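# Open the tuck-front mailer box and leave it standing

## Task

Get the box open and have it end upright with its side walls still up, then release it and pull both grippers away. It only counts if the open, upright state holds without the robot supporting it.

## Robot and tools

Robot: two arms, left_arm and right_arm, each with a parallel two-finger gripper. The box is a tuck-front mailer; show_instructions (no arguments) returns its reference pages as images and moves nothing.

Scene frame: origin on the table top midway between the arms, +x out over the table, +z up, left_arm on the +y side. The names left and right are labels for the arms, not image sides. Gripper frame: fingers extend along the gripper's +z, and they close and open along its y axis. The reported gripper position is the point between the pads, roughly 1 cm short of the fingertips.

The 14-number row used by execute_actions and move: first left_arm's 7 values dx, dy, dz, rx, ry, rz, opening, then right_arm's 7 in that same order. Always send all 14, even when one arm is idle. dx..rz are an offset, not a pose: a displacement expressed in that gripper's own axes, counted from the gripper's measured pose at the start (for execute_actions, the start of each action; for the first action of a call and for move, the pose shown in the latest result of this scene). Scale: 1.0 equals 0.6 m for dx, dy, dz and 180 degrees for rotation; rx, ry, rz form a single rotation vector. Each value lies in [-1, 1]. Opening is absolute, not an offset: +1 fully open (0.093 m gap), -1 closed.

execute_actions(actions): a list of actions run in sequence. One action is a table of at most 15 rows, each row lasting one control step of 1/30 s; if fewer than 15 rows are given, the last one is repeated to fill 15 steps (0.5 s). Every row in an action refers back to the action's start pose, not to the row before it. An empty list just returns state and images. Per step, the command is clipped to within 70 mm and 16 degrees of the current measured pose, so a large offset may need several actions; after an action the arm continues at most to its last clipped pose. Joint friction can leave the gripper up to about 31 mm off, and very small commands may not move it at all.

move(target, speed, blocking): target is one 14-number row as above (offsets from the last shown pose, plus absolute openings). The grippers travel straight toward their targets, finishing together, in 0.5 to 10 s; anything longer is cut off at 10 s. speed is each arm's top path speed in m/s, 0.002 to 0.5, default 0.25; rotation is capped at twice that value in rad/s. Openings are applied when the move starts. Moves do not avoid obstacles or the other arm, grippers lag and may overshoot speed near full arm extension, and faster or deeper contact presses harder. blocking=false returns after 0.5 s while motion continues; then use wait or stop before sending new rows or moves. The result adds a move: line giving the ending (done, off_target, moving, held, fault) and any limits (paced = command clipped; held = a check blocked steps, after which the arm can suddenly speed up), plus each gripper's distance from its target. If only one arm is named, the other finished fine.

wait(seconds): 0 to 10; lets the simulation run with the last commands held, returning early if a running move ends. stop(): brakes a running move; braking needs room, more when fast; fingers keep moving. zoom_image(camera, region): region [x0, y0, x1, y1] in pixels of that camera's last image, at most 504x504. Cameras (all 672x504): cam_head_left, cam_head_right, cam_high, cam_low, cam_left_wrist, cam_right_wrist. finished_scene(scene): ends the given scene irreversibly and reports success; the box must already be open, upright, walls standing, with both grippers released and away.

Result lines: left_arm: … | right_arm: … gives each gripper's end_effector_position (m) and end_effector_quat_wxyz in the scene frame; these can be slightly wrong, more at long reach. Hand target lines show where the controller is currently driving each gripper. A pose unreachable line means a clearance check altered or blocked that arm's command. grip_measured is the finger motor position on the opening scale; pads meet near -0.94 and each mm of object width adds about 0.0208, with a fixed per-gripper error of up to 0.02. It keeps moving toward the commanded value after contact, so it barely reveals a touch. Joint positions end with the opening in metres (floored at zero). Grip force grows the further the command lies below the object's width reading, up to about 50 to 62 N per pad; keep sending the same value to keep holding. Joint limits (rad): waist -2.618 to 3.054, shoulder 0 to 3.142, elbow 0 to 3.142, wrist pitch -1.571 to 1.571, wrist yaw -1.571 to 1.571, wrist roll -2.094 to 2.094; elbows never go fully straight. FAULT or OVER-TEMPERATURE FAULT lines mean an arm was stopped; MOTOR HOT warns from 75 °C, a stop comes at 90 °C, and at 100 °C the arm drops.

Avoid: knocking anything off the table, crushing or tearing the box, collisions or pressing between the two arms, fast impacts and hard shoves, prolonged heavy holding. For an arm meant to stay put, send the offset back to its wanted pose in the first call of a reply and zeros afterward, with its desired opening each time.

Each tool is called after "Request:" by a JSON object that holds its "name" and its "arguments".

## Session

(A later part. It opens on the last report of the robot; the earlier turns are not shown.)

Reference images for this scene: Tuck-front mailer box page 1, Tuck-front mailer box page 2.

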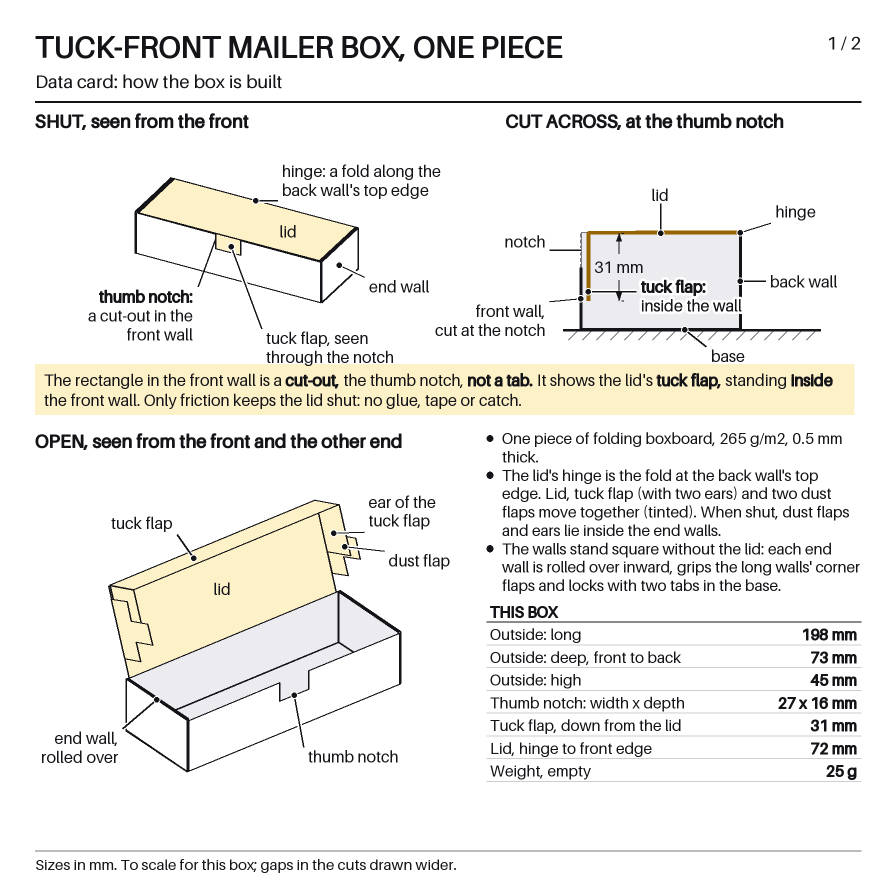

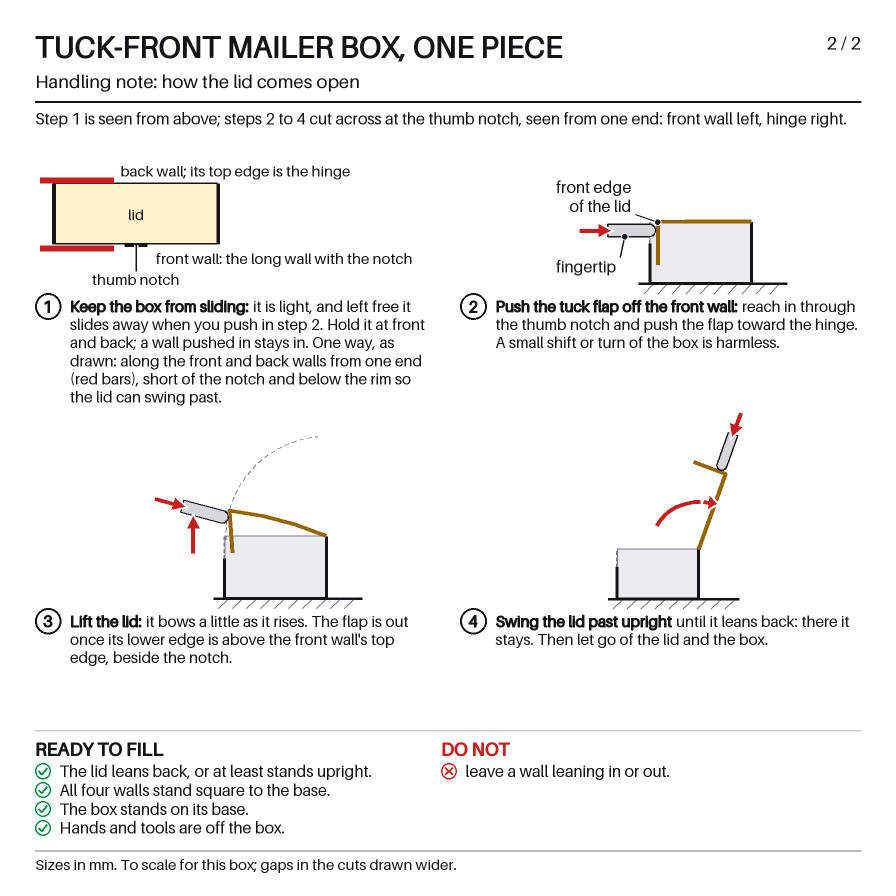

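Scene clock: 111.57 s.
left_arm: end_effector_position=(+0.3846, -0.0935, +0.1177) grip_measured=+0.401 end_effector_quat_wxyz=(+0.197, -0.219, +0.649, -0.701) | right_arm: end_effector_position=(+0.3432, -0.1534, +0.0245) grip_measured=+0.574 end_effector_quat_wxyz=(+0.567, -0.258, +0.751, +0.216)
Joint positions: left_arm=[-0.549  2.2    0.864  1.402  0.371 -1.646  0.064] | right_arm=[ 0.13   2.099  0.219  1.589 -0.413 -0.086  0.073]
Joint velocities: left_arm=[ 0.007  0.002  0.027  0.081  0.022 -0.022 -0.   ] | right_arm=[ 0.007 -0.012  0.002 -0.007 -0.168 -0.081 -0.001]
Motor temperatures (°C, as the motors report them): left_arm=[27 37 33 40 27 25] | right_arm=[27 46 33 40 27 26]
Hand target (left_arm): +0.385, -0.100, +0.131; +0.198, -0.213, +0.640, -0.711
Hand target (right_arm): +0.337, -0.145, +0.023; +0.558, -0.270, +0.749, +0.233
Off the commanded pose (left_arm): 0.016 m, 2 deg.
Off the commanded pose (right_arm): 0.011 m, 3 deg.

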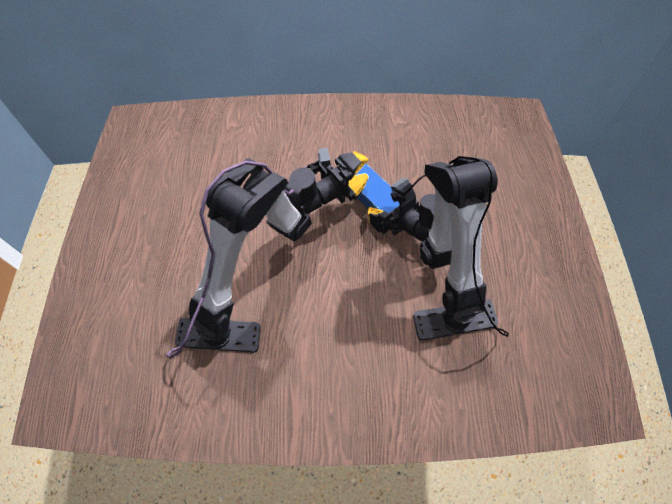

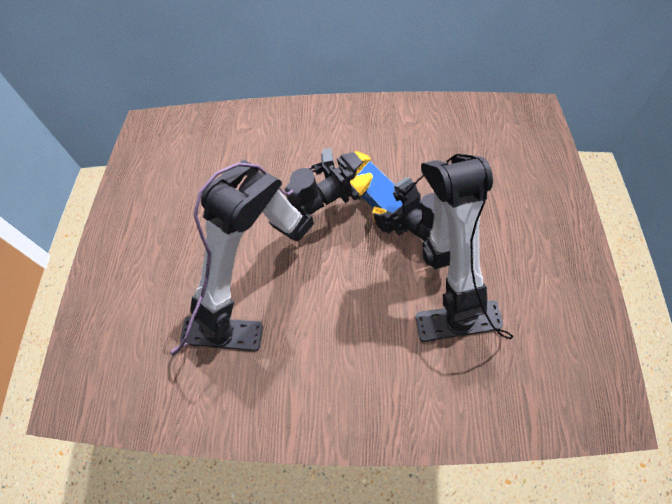

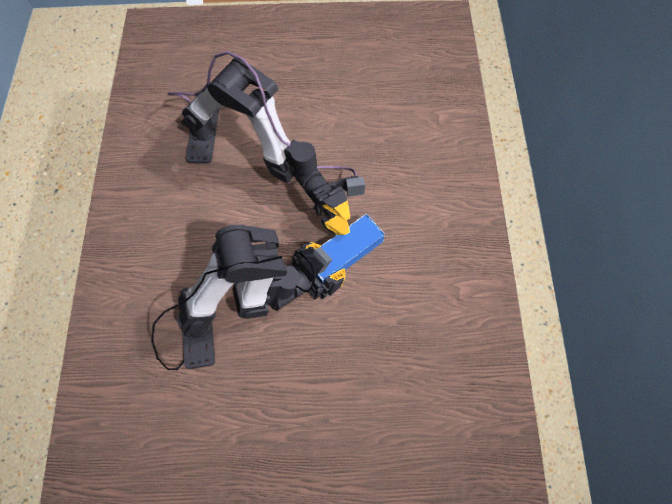

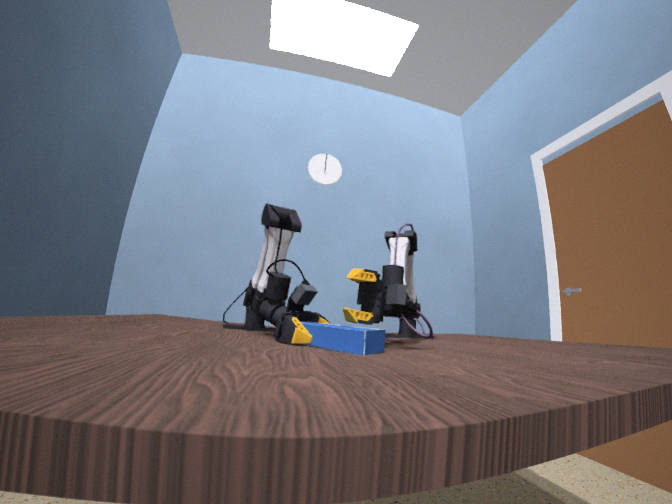

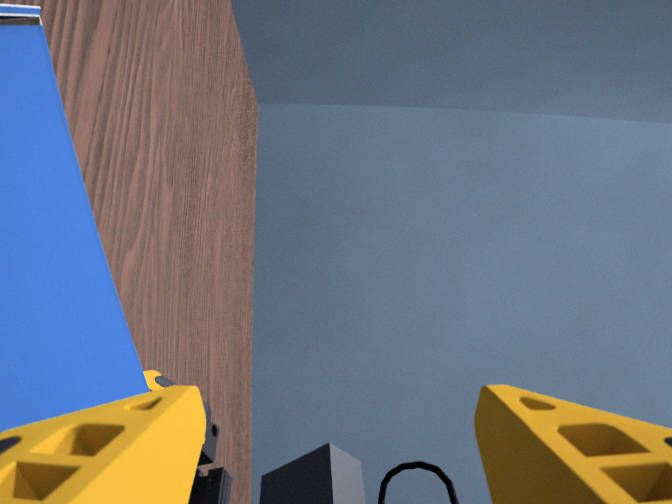

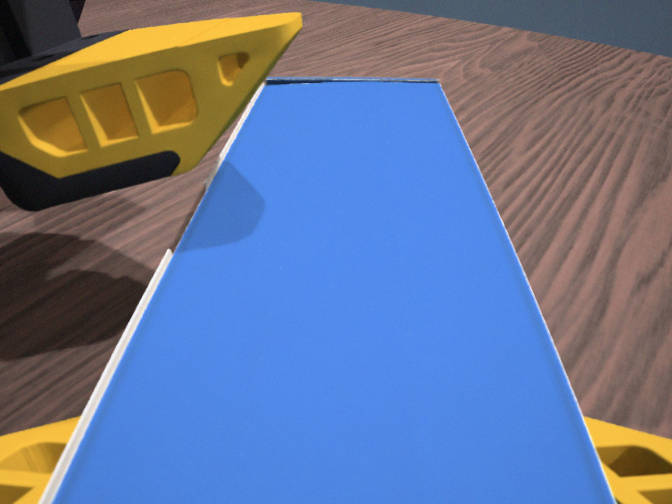

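Request:
{"name": "move", "arguments": {"target": [0.01,0,-0.06,0,0,0,0.5,0,0,0,0,0,0,0.57], "speed": 0.04}}

Request:
{"name": "move", "arguments": {"target": [0.01,0.075,0,0,0,0,0.5,0,0,0,0,0,0,0.57], "speed": 0.03}}

Scene clock: 116.43 s.
left_arm: end_effector_position=(+0.3622, -0.0739, +0.1102) grip_measured=+0.498 end_effector_quat_wxyz=(+0.194, -0.219, +0.652, -0.699) | right_arm: end_effector_position=(+0.3419, -0.1519, +0.0247) grip_measured=+0.574 end_effector_quat_wxyz=(+0.566, -0.262, +0.750, +0.220)
Joint positions: left_arm=[-0.537  2.169  0.734  1.493  0.388 -1.646  0.069] | right_arm=[ 0.13   2.099  0.219  1.589 -0.425 -0.088  0.073]
Joint velocities: left_arm=[-0.002  0.012  0.007  0.037 -0.051  0.081  0.   ] | right_arm=[-0.002 -0.002  0.002  0.007  0.007 -0.066  0.   ]
Motor temperatures (°C, as the motors report them): left_arm=[27 38 33 40 27 25] | right_arm=[27 45 33 40 27 26]
Hand target (left_arm): +0.360, -0.067, +0.116; +0.197, -0.219, +0.649, -0.701
Hand target (right_arm): +0.343, -0.153, +0.024; +0.567, -0.258, +0.752, +0.216
Off the commanded pose (left_arm): 0.009 m, 1 deg.
Off the commanded pose (right_arm): 0.002 m, 1 deg.
joint sent to its limit (right arm) — the command would take joint 4 (wrist pitch) past its upper limit, so that joint was sent only as far as its limit.
move: done

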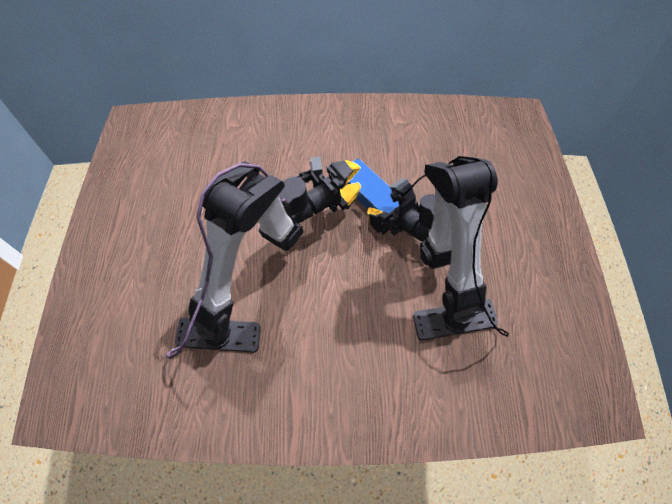

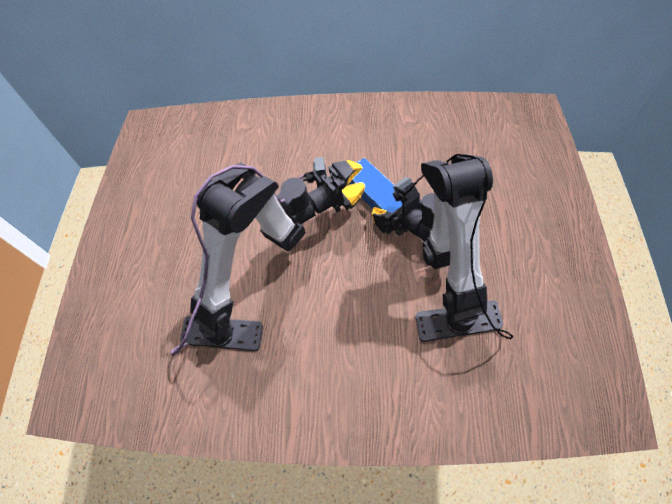

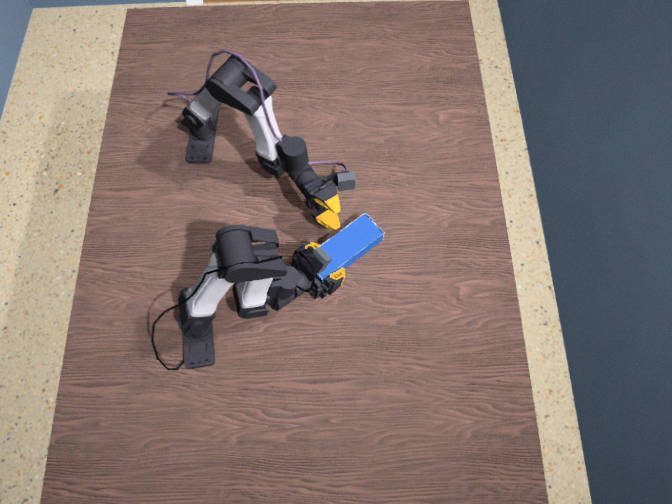

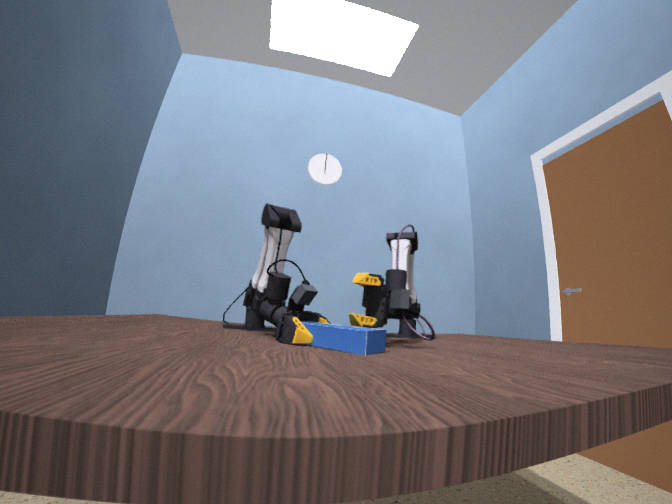

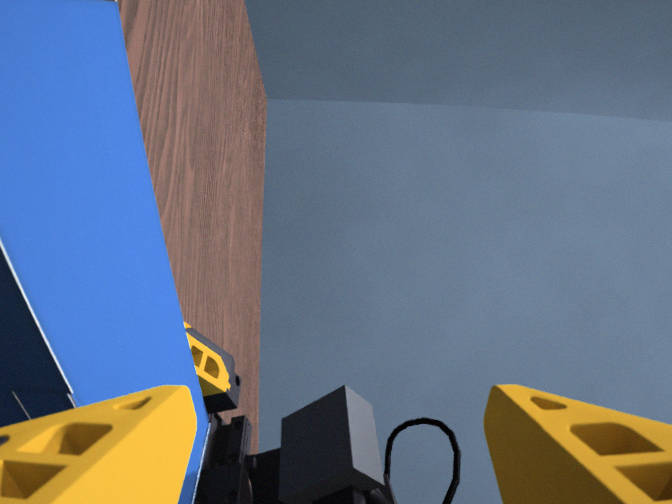

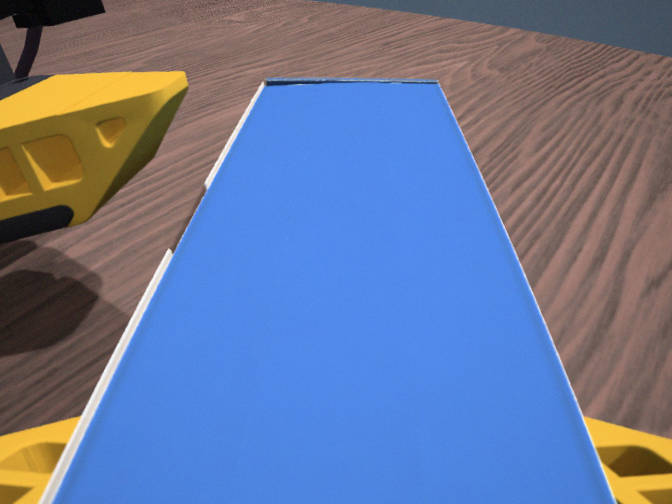

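Scene clock: 118.23 s.
left_arm: end_effector_position=(+0.3573, -0.0749, +0.0692) grip_measured=+0.498 end_effector_quat_wxyz=(+0.187, -0.228, +0.667, -0.685) | right_arm: end_effector_position=(+0.3419, -0.1519, +0.0247) grip_measured=+0.574 end_effector_quat_wxyz=(+0.566, -0.262, +0.750, +0.220)
Joint positions: left_arm=[-0.548  2.292  0.734  1.566  0.377 -1.636  0.069] | right_arm=[ 0.13   2.099  0.219  1.589 -0.425 -0.088  0.073]
Joint velocities: left_arm=[-0.012 -0.002 -0.017  0.007 -0.007 -0.007 -0.002] | right_arm=[-0.002 -0.002  0.002 -0.037  0.037  0.037  0.001]
Motor temperatures (°C, as the motors report them): left_arm=[27 37 33 41 27 25] | right_arm=[27 45 33 40 27 26]
Hand target (left_arm): +0.357, -0.080, +0.066; +0.189, -0.223, +0.667, -0.685
Hand target (right_arm): +0.342, -0.152, +0.025; +0.566, -0.262, +0.750, +0.220
Off the commanded pose (left_arm): 0.007 m, 3 deg.
Off the commanded pose (right_arm): 0.000 m, 0 deg.
joint sent to its limit (left arm) — the command would take joint 4 (wrist pitch) past its upper limit, so that joint was sent only as far as its limit.
joint sent to its limit (right arm) — the command would take joint 4 (wrist pitch) past its upper limit, so that joint was sent only as far as its limit.
move: off_target (left_arm)

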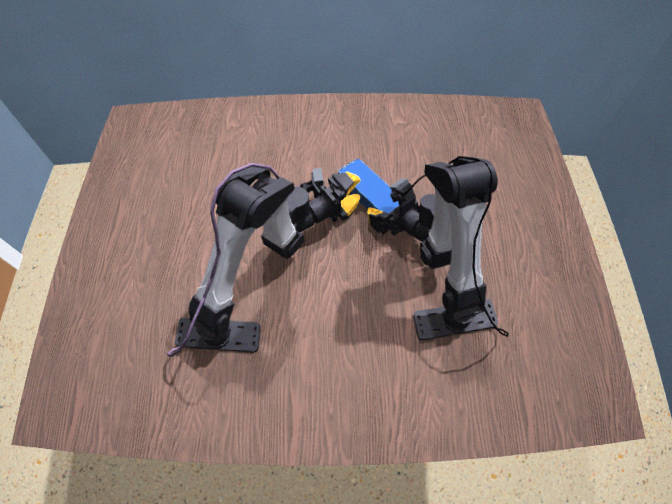

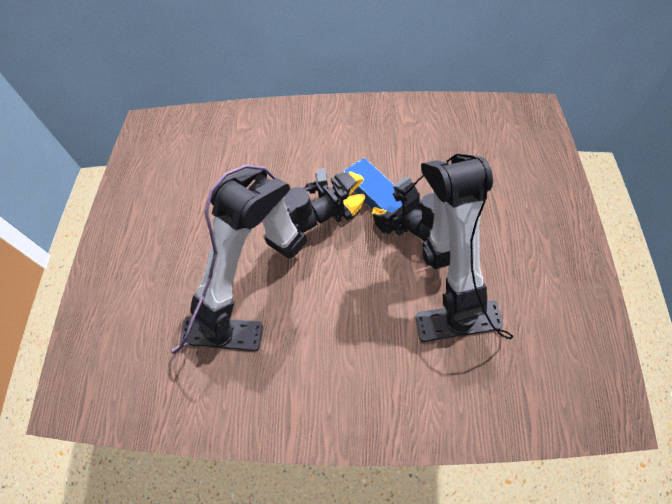

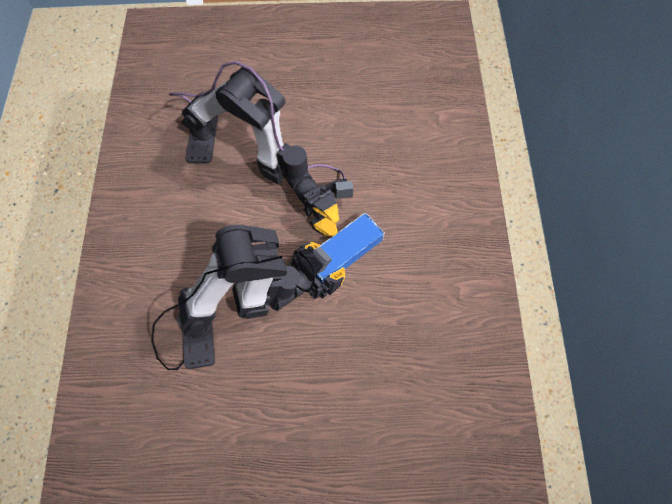

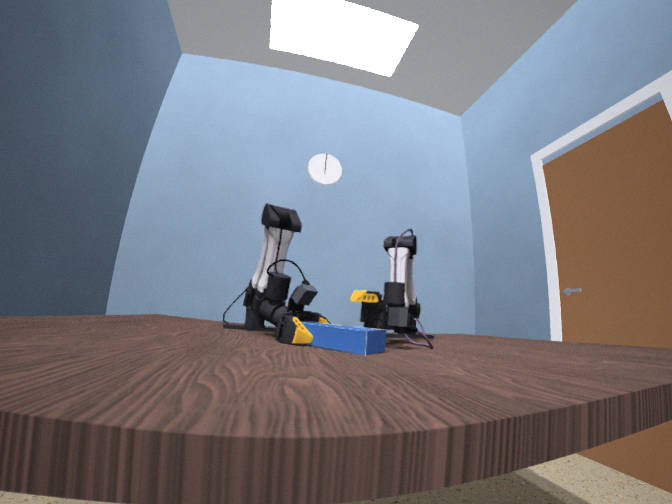

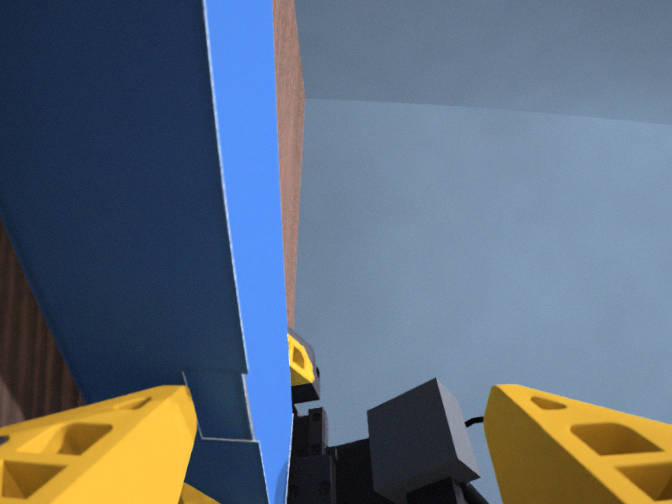

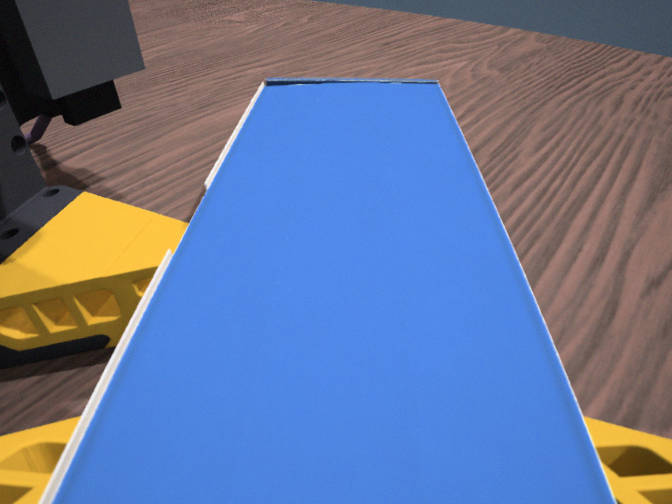

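Request:
{"name": "execute_actions", "arguments": {"actions": [[[0,0,-0.03,0,0,0,0.32,0,0,0,0,0,0,0.57]]]}}

Scene clock: 124.57 s.
left_arm: end_effector_position=(+0.3496, -0.0661, +0.0629) grip_measured=+0.322 end_effector_quat_wxyz=(+0.179, -0.233, +0.676, -0.676) | right_arm: end_effector_position=(+0.3419, -0.1519, +0.0247) grip_measured=+0.574 end_effector_quat_wxyz=(+0.566, -0.262, +0.750, +0.220)
Joint positions: left_arm=[-0.536  2.277  0.686  1.568  0.394 -1.635  0.061] | right_arm=[ 0.13   2.099  0.219  1.589 -0.425 -0.088  0.073]
Joint velocities: left_arm=[-0.027  0.007  0.007 -0.051 -0.037 -0.022  0.002] | right_arm=[ 0.002 -0.002  0.007 -0.007  0.037  0.007  0.   ]
Motor temperatures (°C, as the motors report them): left_arm=[27 37 33 41 27 25] | right_arm=[27 45 32 40 27 26]
Hand target (left_arm): +0.347, -0.060, +0.069; +0.184, -0.229, +0.674, -0.677
Hand target (right_arm): +0.342, -0.152, +0.025; +0.566, -0.262, +0.750, +0.220
Off the commanded pose (left_arm): 0.009 m, 2 deg.
Off the commanded pose (right_arm): 0.000 m, 0 deg.
joint sent to its limit (left arm) — the command would take joint 4 (wrist pitch) past its upper limit, so that joint was sent only as far as its limit.
joint sent to its limit (right arm) — the command would take joint 4 (wrist pitch) past its upper limit, so that joint was sent only as far as its limit.

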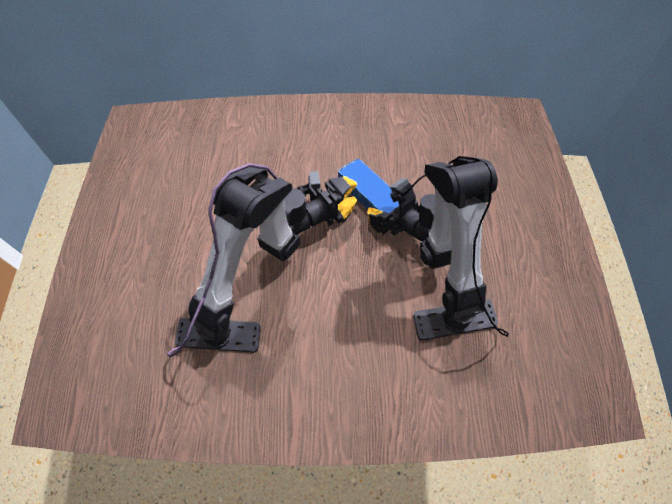

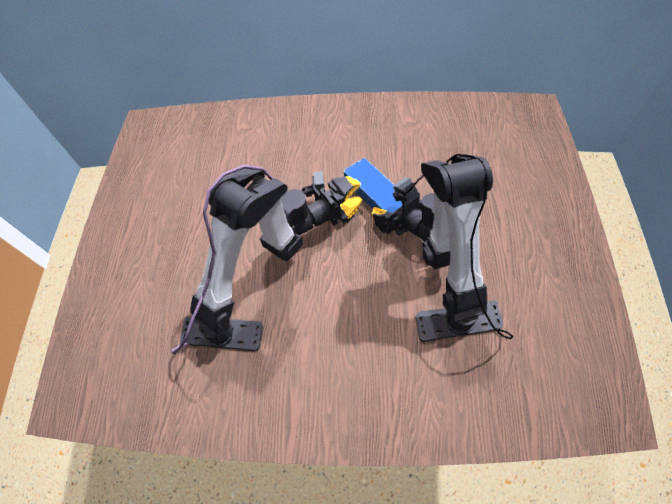

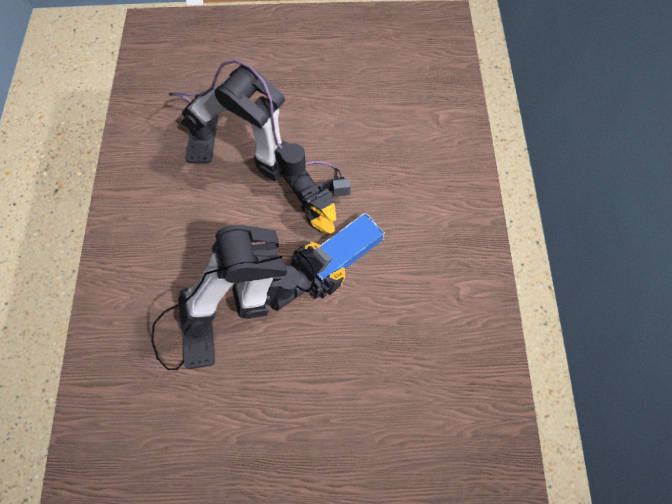

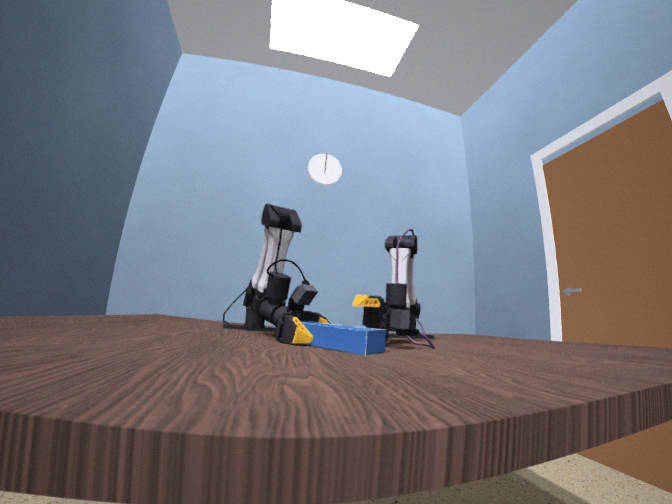

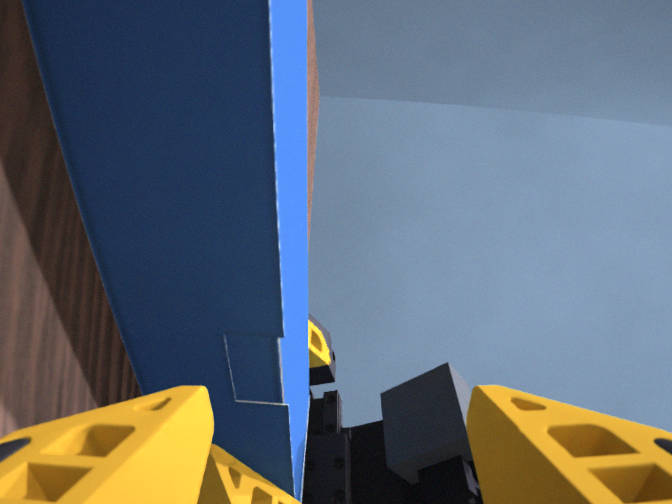

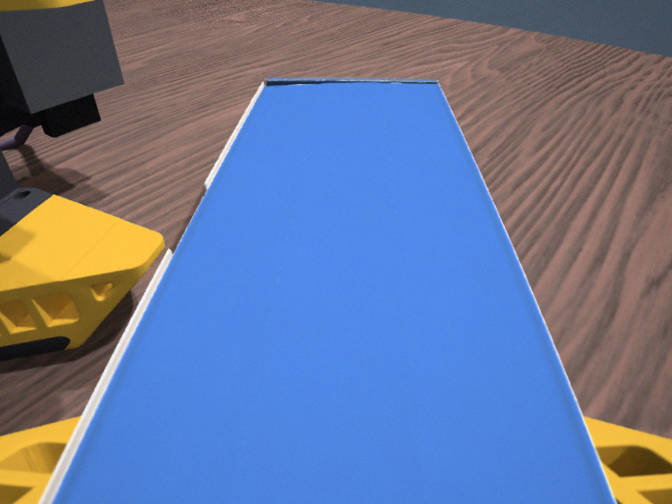

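Request:
{"name": "move", "arguments": {"target": [-0.04,-0.01,0,0,0,0,-0.05,0,0,0,0,0,0,0.57], "speed": 0.03}}

Scene clock: 127.17 s.
left_arm: end_effector_position=(+0.3591, -0.0503, +0.0545) grip_measured=-0.048 end_effector_quat_wxyz=(+0.170, -0.242, +0.685, -0.666) | right_arm: end_effector_position=(+0.3419, -0.1519, +0.0247) grip_measured=+0.574 end_effector_quat_wxyz=(+0.566, -0.262, +0.750, +0.220)
Joint positions: left_arm=[-0.478  2.277  0.686  1.53   0.452 -1.635  0.043] | right_arm=[ 0.13   2.099  0.219  1.589 -0.425 -0.088  0.073]
Joint velocities: left_arm=[-0.022 -0.012 -0.012 -0.007 -0.066 -0.022 -0.001] | right_arm=[-0.007  0.002 -0.007 -0.037  0.022  0.022  0.001]
Motor temperatures (°C, as the motors report them): left_arm=[27 38 33 41 27 25] | right_arm=[27 45 32 40 27 26]
Hand target (left_arm): +0.369, -0.053, +0.068; +0.179, -0.233, +0.675, -0.676
Hand target (right_arm): +0.342, -0.152, +0.025; +0.566, -0.262, +0.750, +0.220
Off the commanded pose (left_arm): 0.017 m, 2 deg.
Off the commanded pose (right_arm): 0.000 m, 0 deg.
joint sent to its limit (right arm) — the command would take joint 4 (wrist pitch) past its upper limit, so that joint was sent only as far as its limit.
move: off_target (left_arm)

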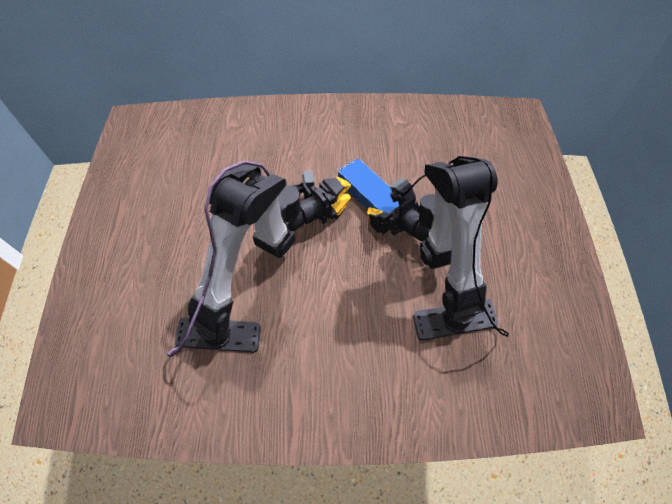

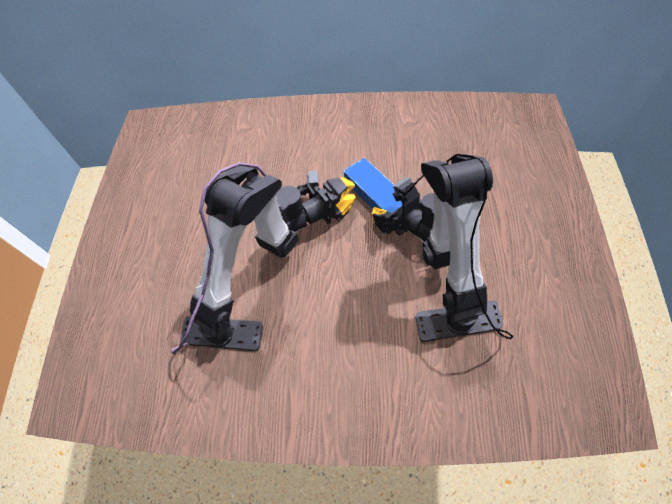

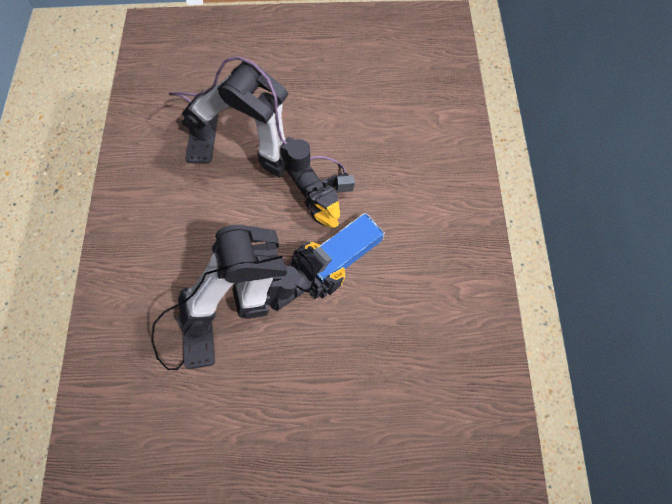

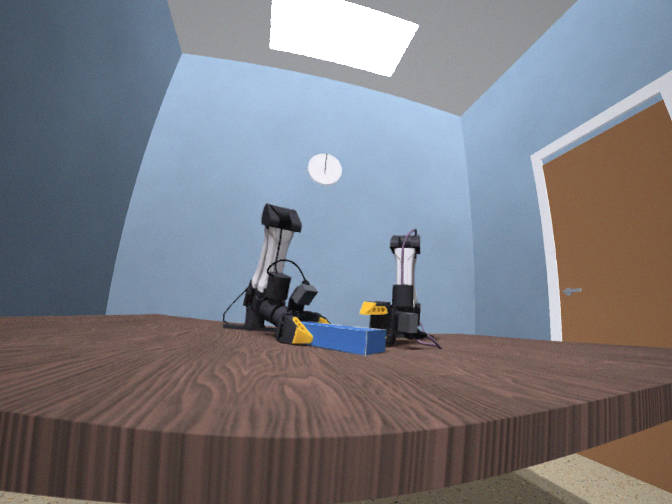

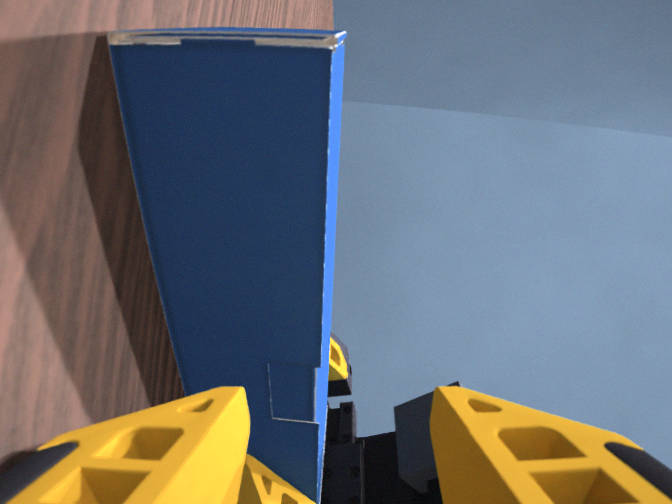

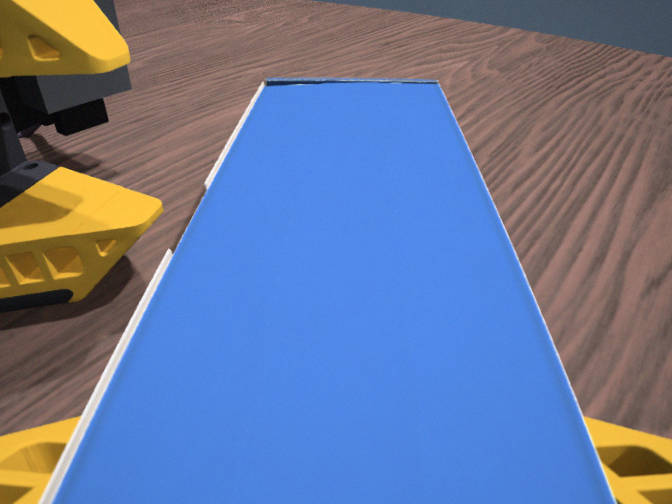

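Request:
{"name": "move", "arguments": {"target": [-0.01,-0.045,0.035,0,0,0,-0.05,0,0,0,0,0,0,0.57], "speed": 0.02}}

Scene clock: 130.57 s.
left_arm: end_effector_position=(+0.3726, -0.0580, +0.0637) grip_measured=-0.049 end_effector_quat_wxyz=(+0.162, -0.251, +0.693, -0.656) | right_arm: end_effector_position=(+0.3419, -0.1519, +0.0247) grip_measured=+0.574 end_effector_quat_wxyz=(+0.566, -0.262, +0.750, +0.220)
Joint positions: left_arm=[-0.478  2.222  0.744  1.382  0.45  -1.635  0.043] | right_arm=[ 0.13   2.099  0.219  1.589 -0.425 -0.088  0.073]
Joint velocities: left_arm=[ 0.002  0.007 -0.017 -0.11   0.007  0.022 -0.001] | right_arm=[ 0.002 -0.012  0.007  0.051  0.066 -0.051  0.001]
Motor temperatures (°C, as the motors report them): left_arm=[27 38 33 41 27 25] | right_arm=[27 45 32 41 27 26]
Hand target (left_arm): +0.377, -0.064, +0.080; +0.170, -0.242, +0.684, -0.666
Hand target (right_arm): +0.342, -0.152, +0.025; +0.566, -0.262, +0.750, +0.220
Off the commanded pose (left_arm): 0.018 m, 2 deg.
Off the commanded pose (right_arm): 0.000 m, 0 deg.
joint sent to its limit (right arm) — the command would take joint 4 (wrist pitch) past its upper limit, so that joint was sent only as far as its limit.
move: off_target (left_arm)

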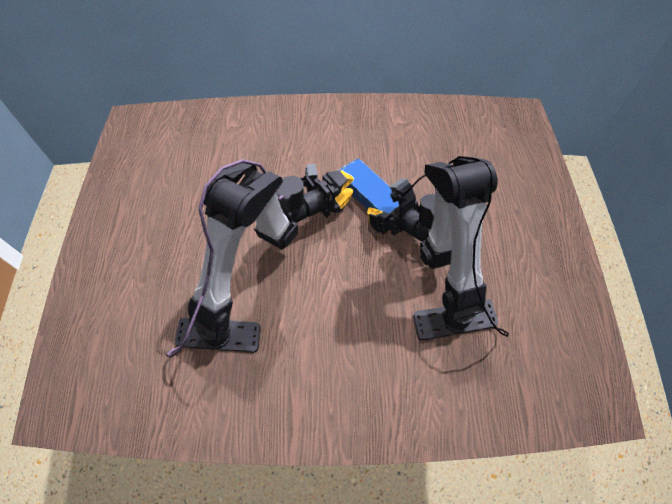

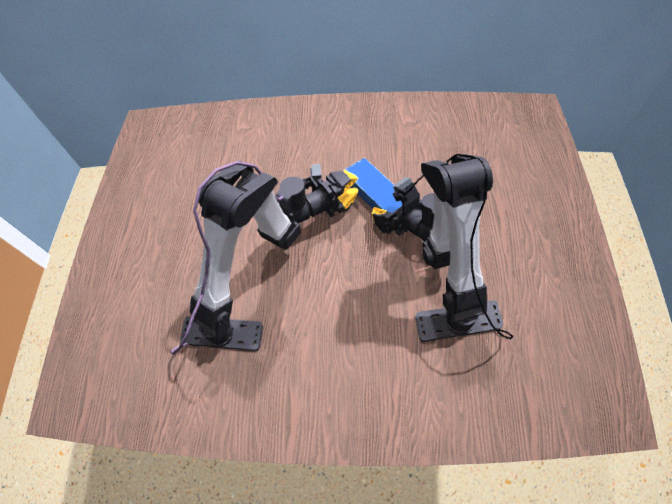

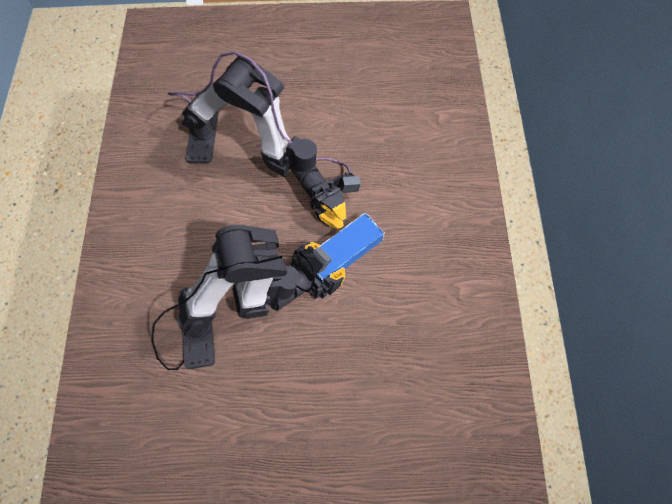

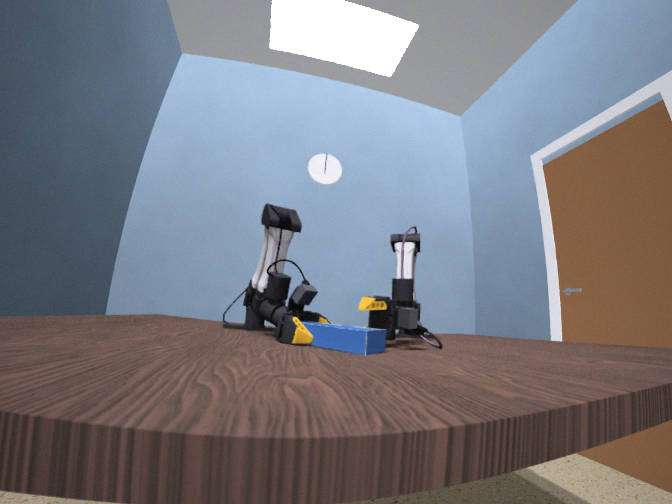

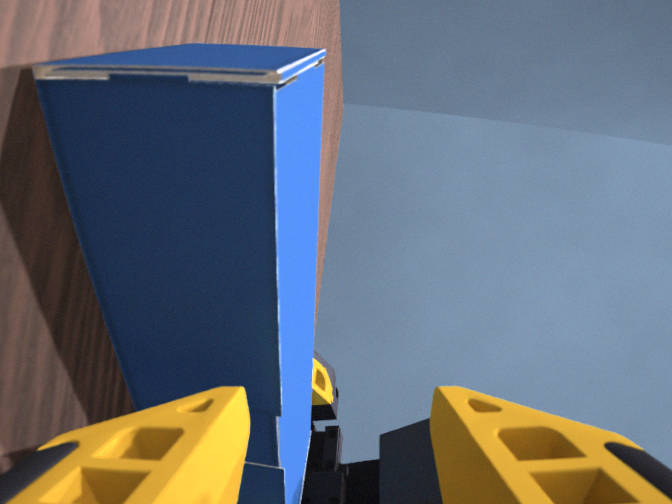

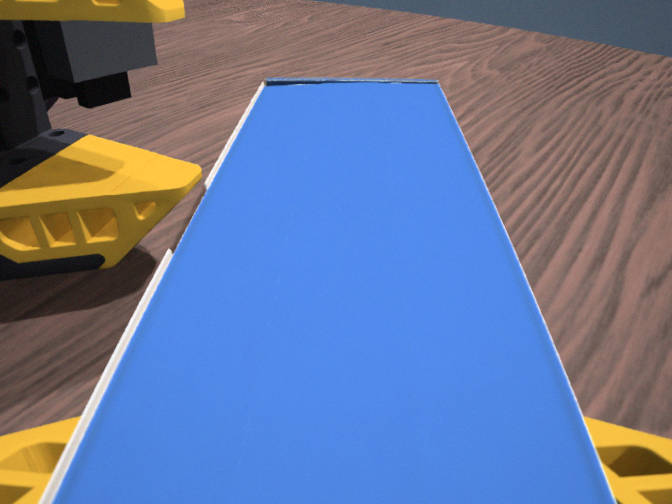

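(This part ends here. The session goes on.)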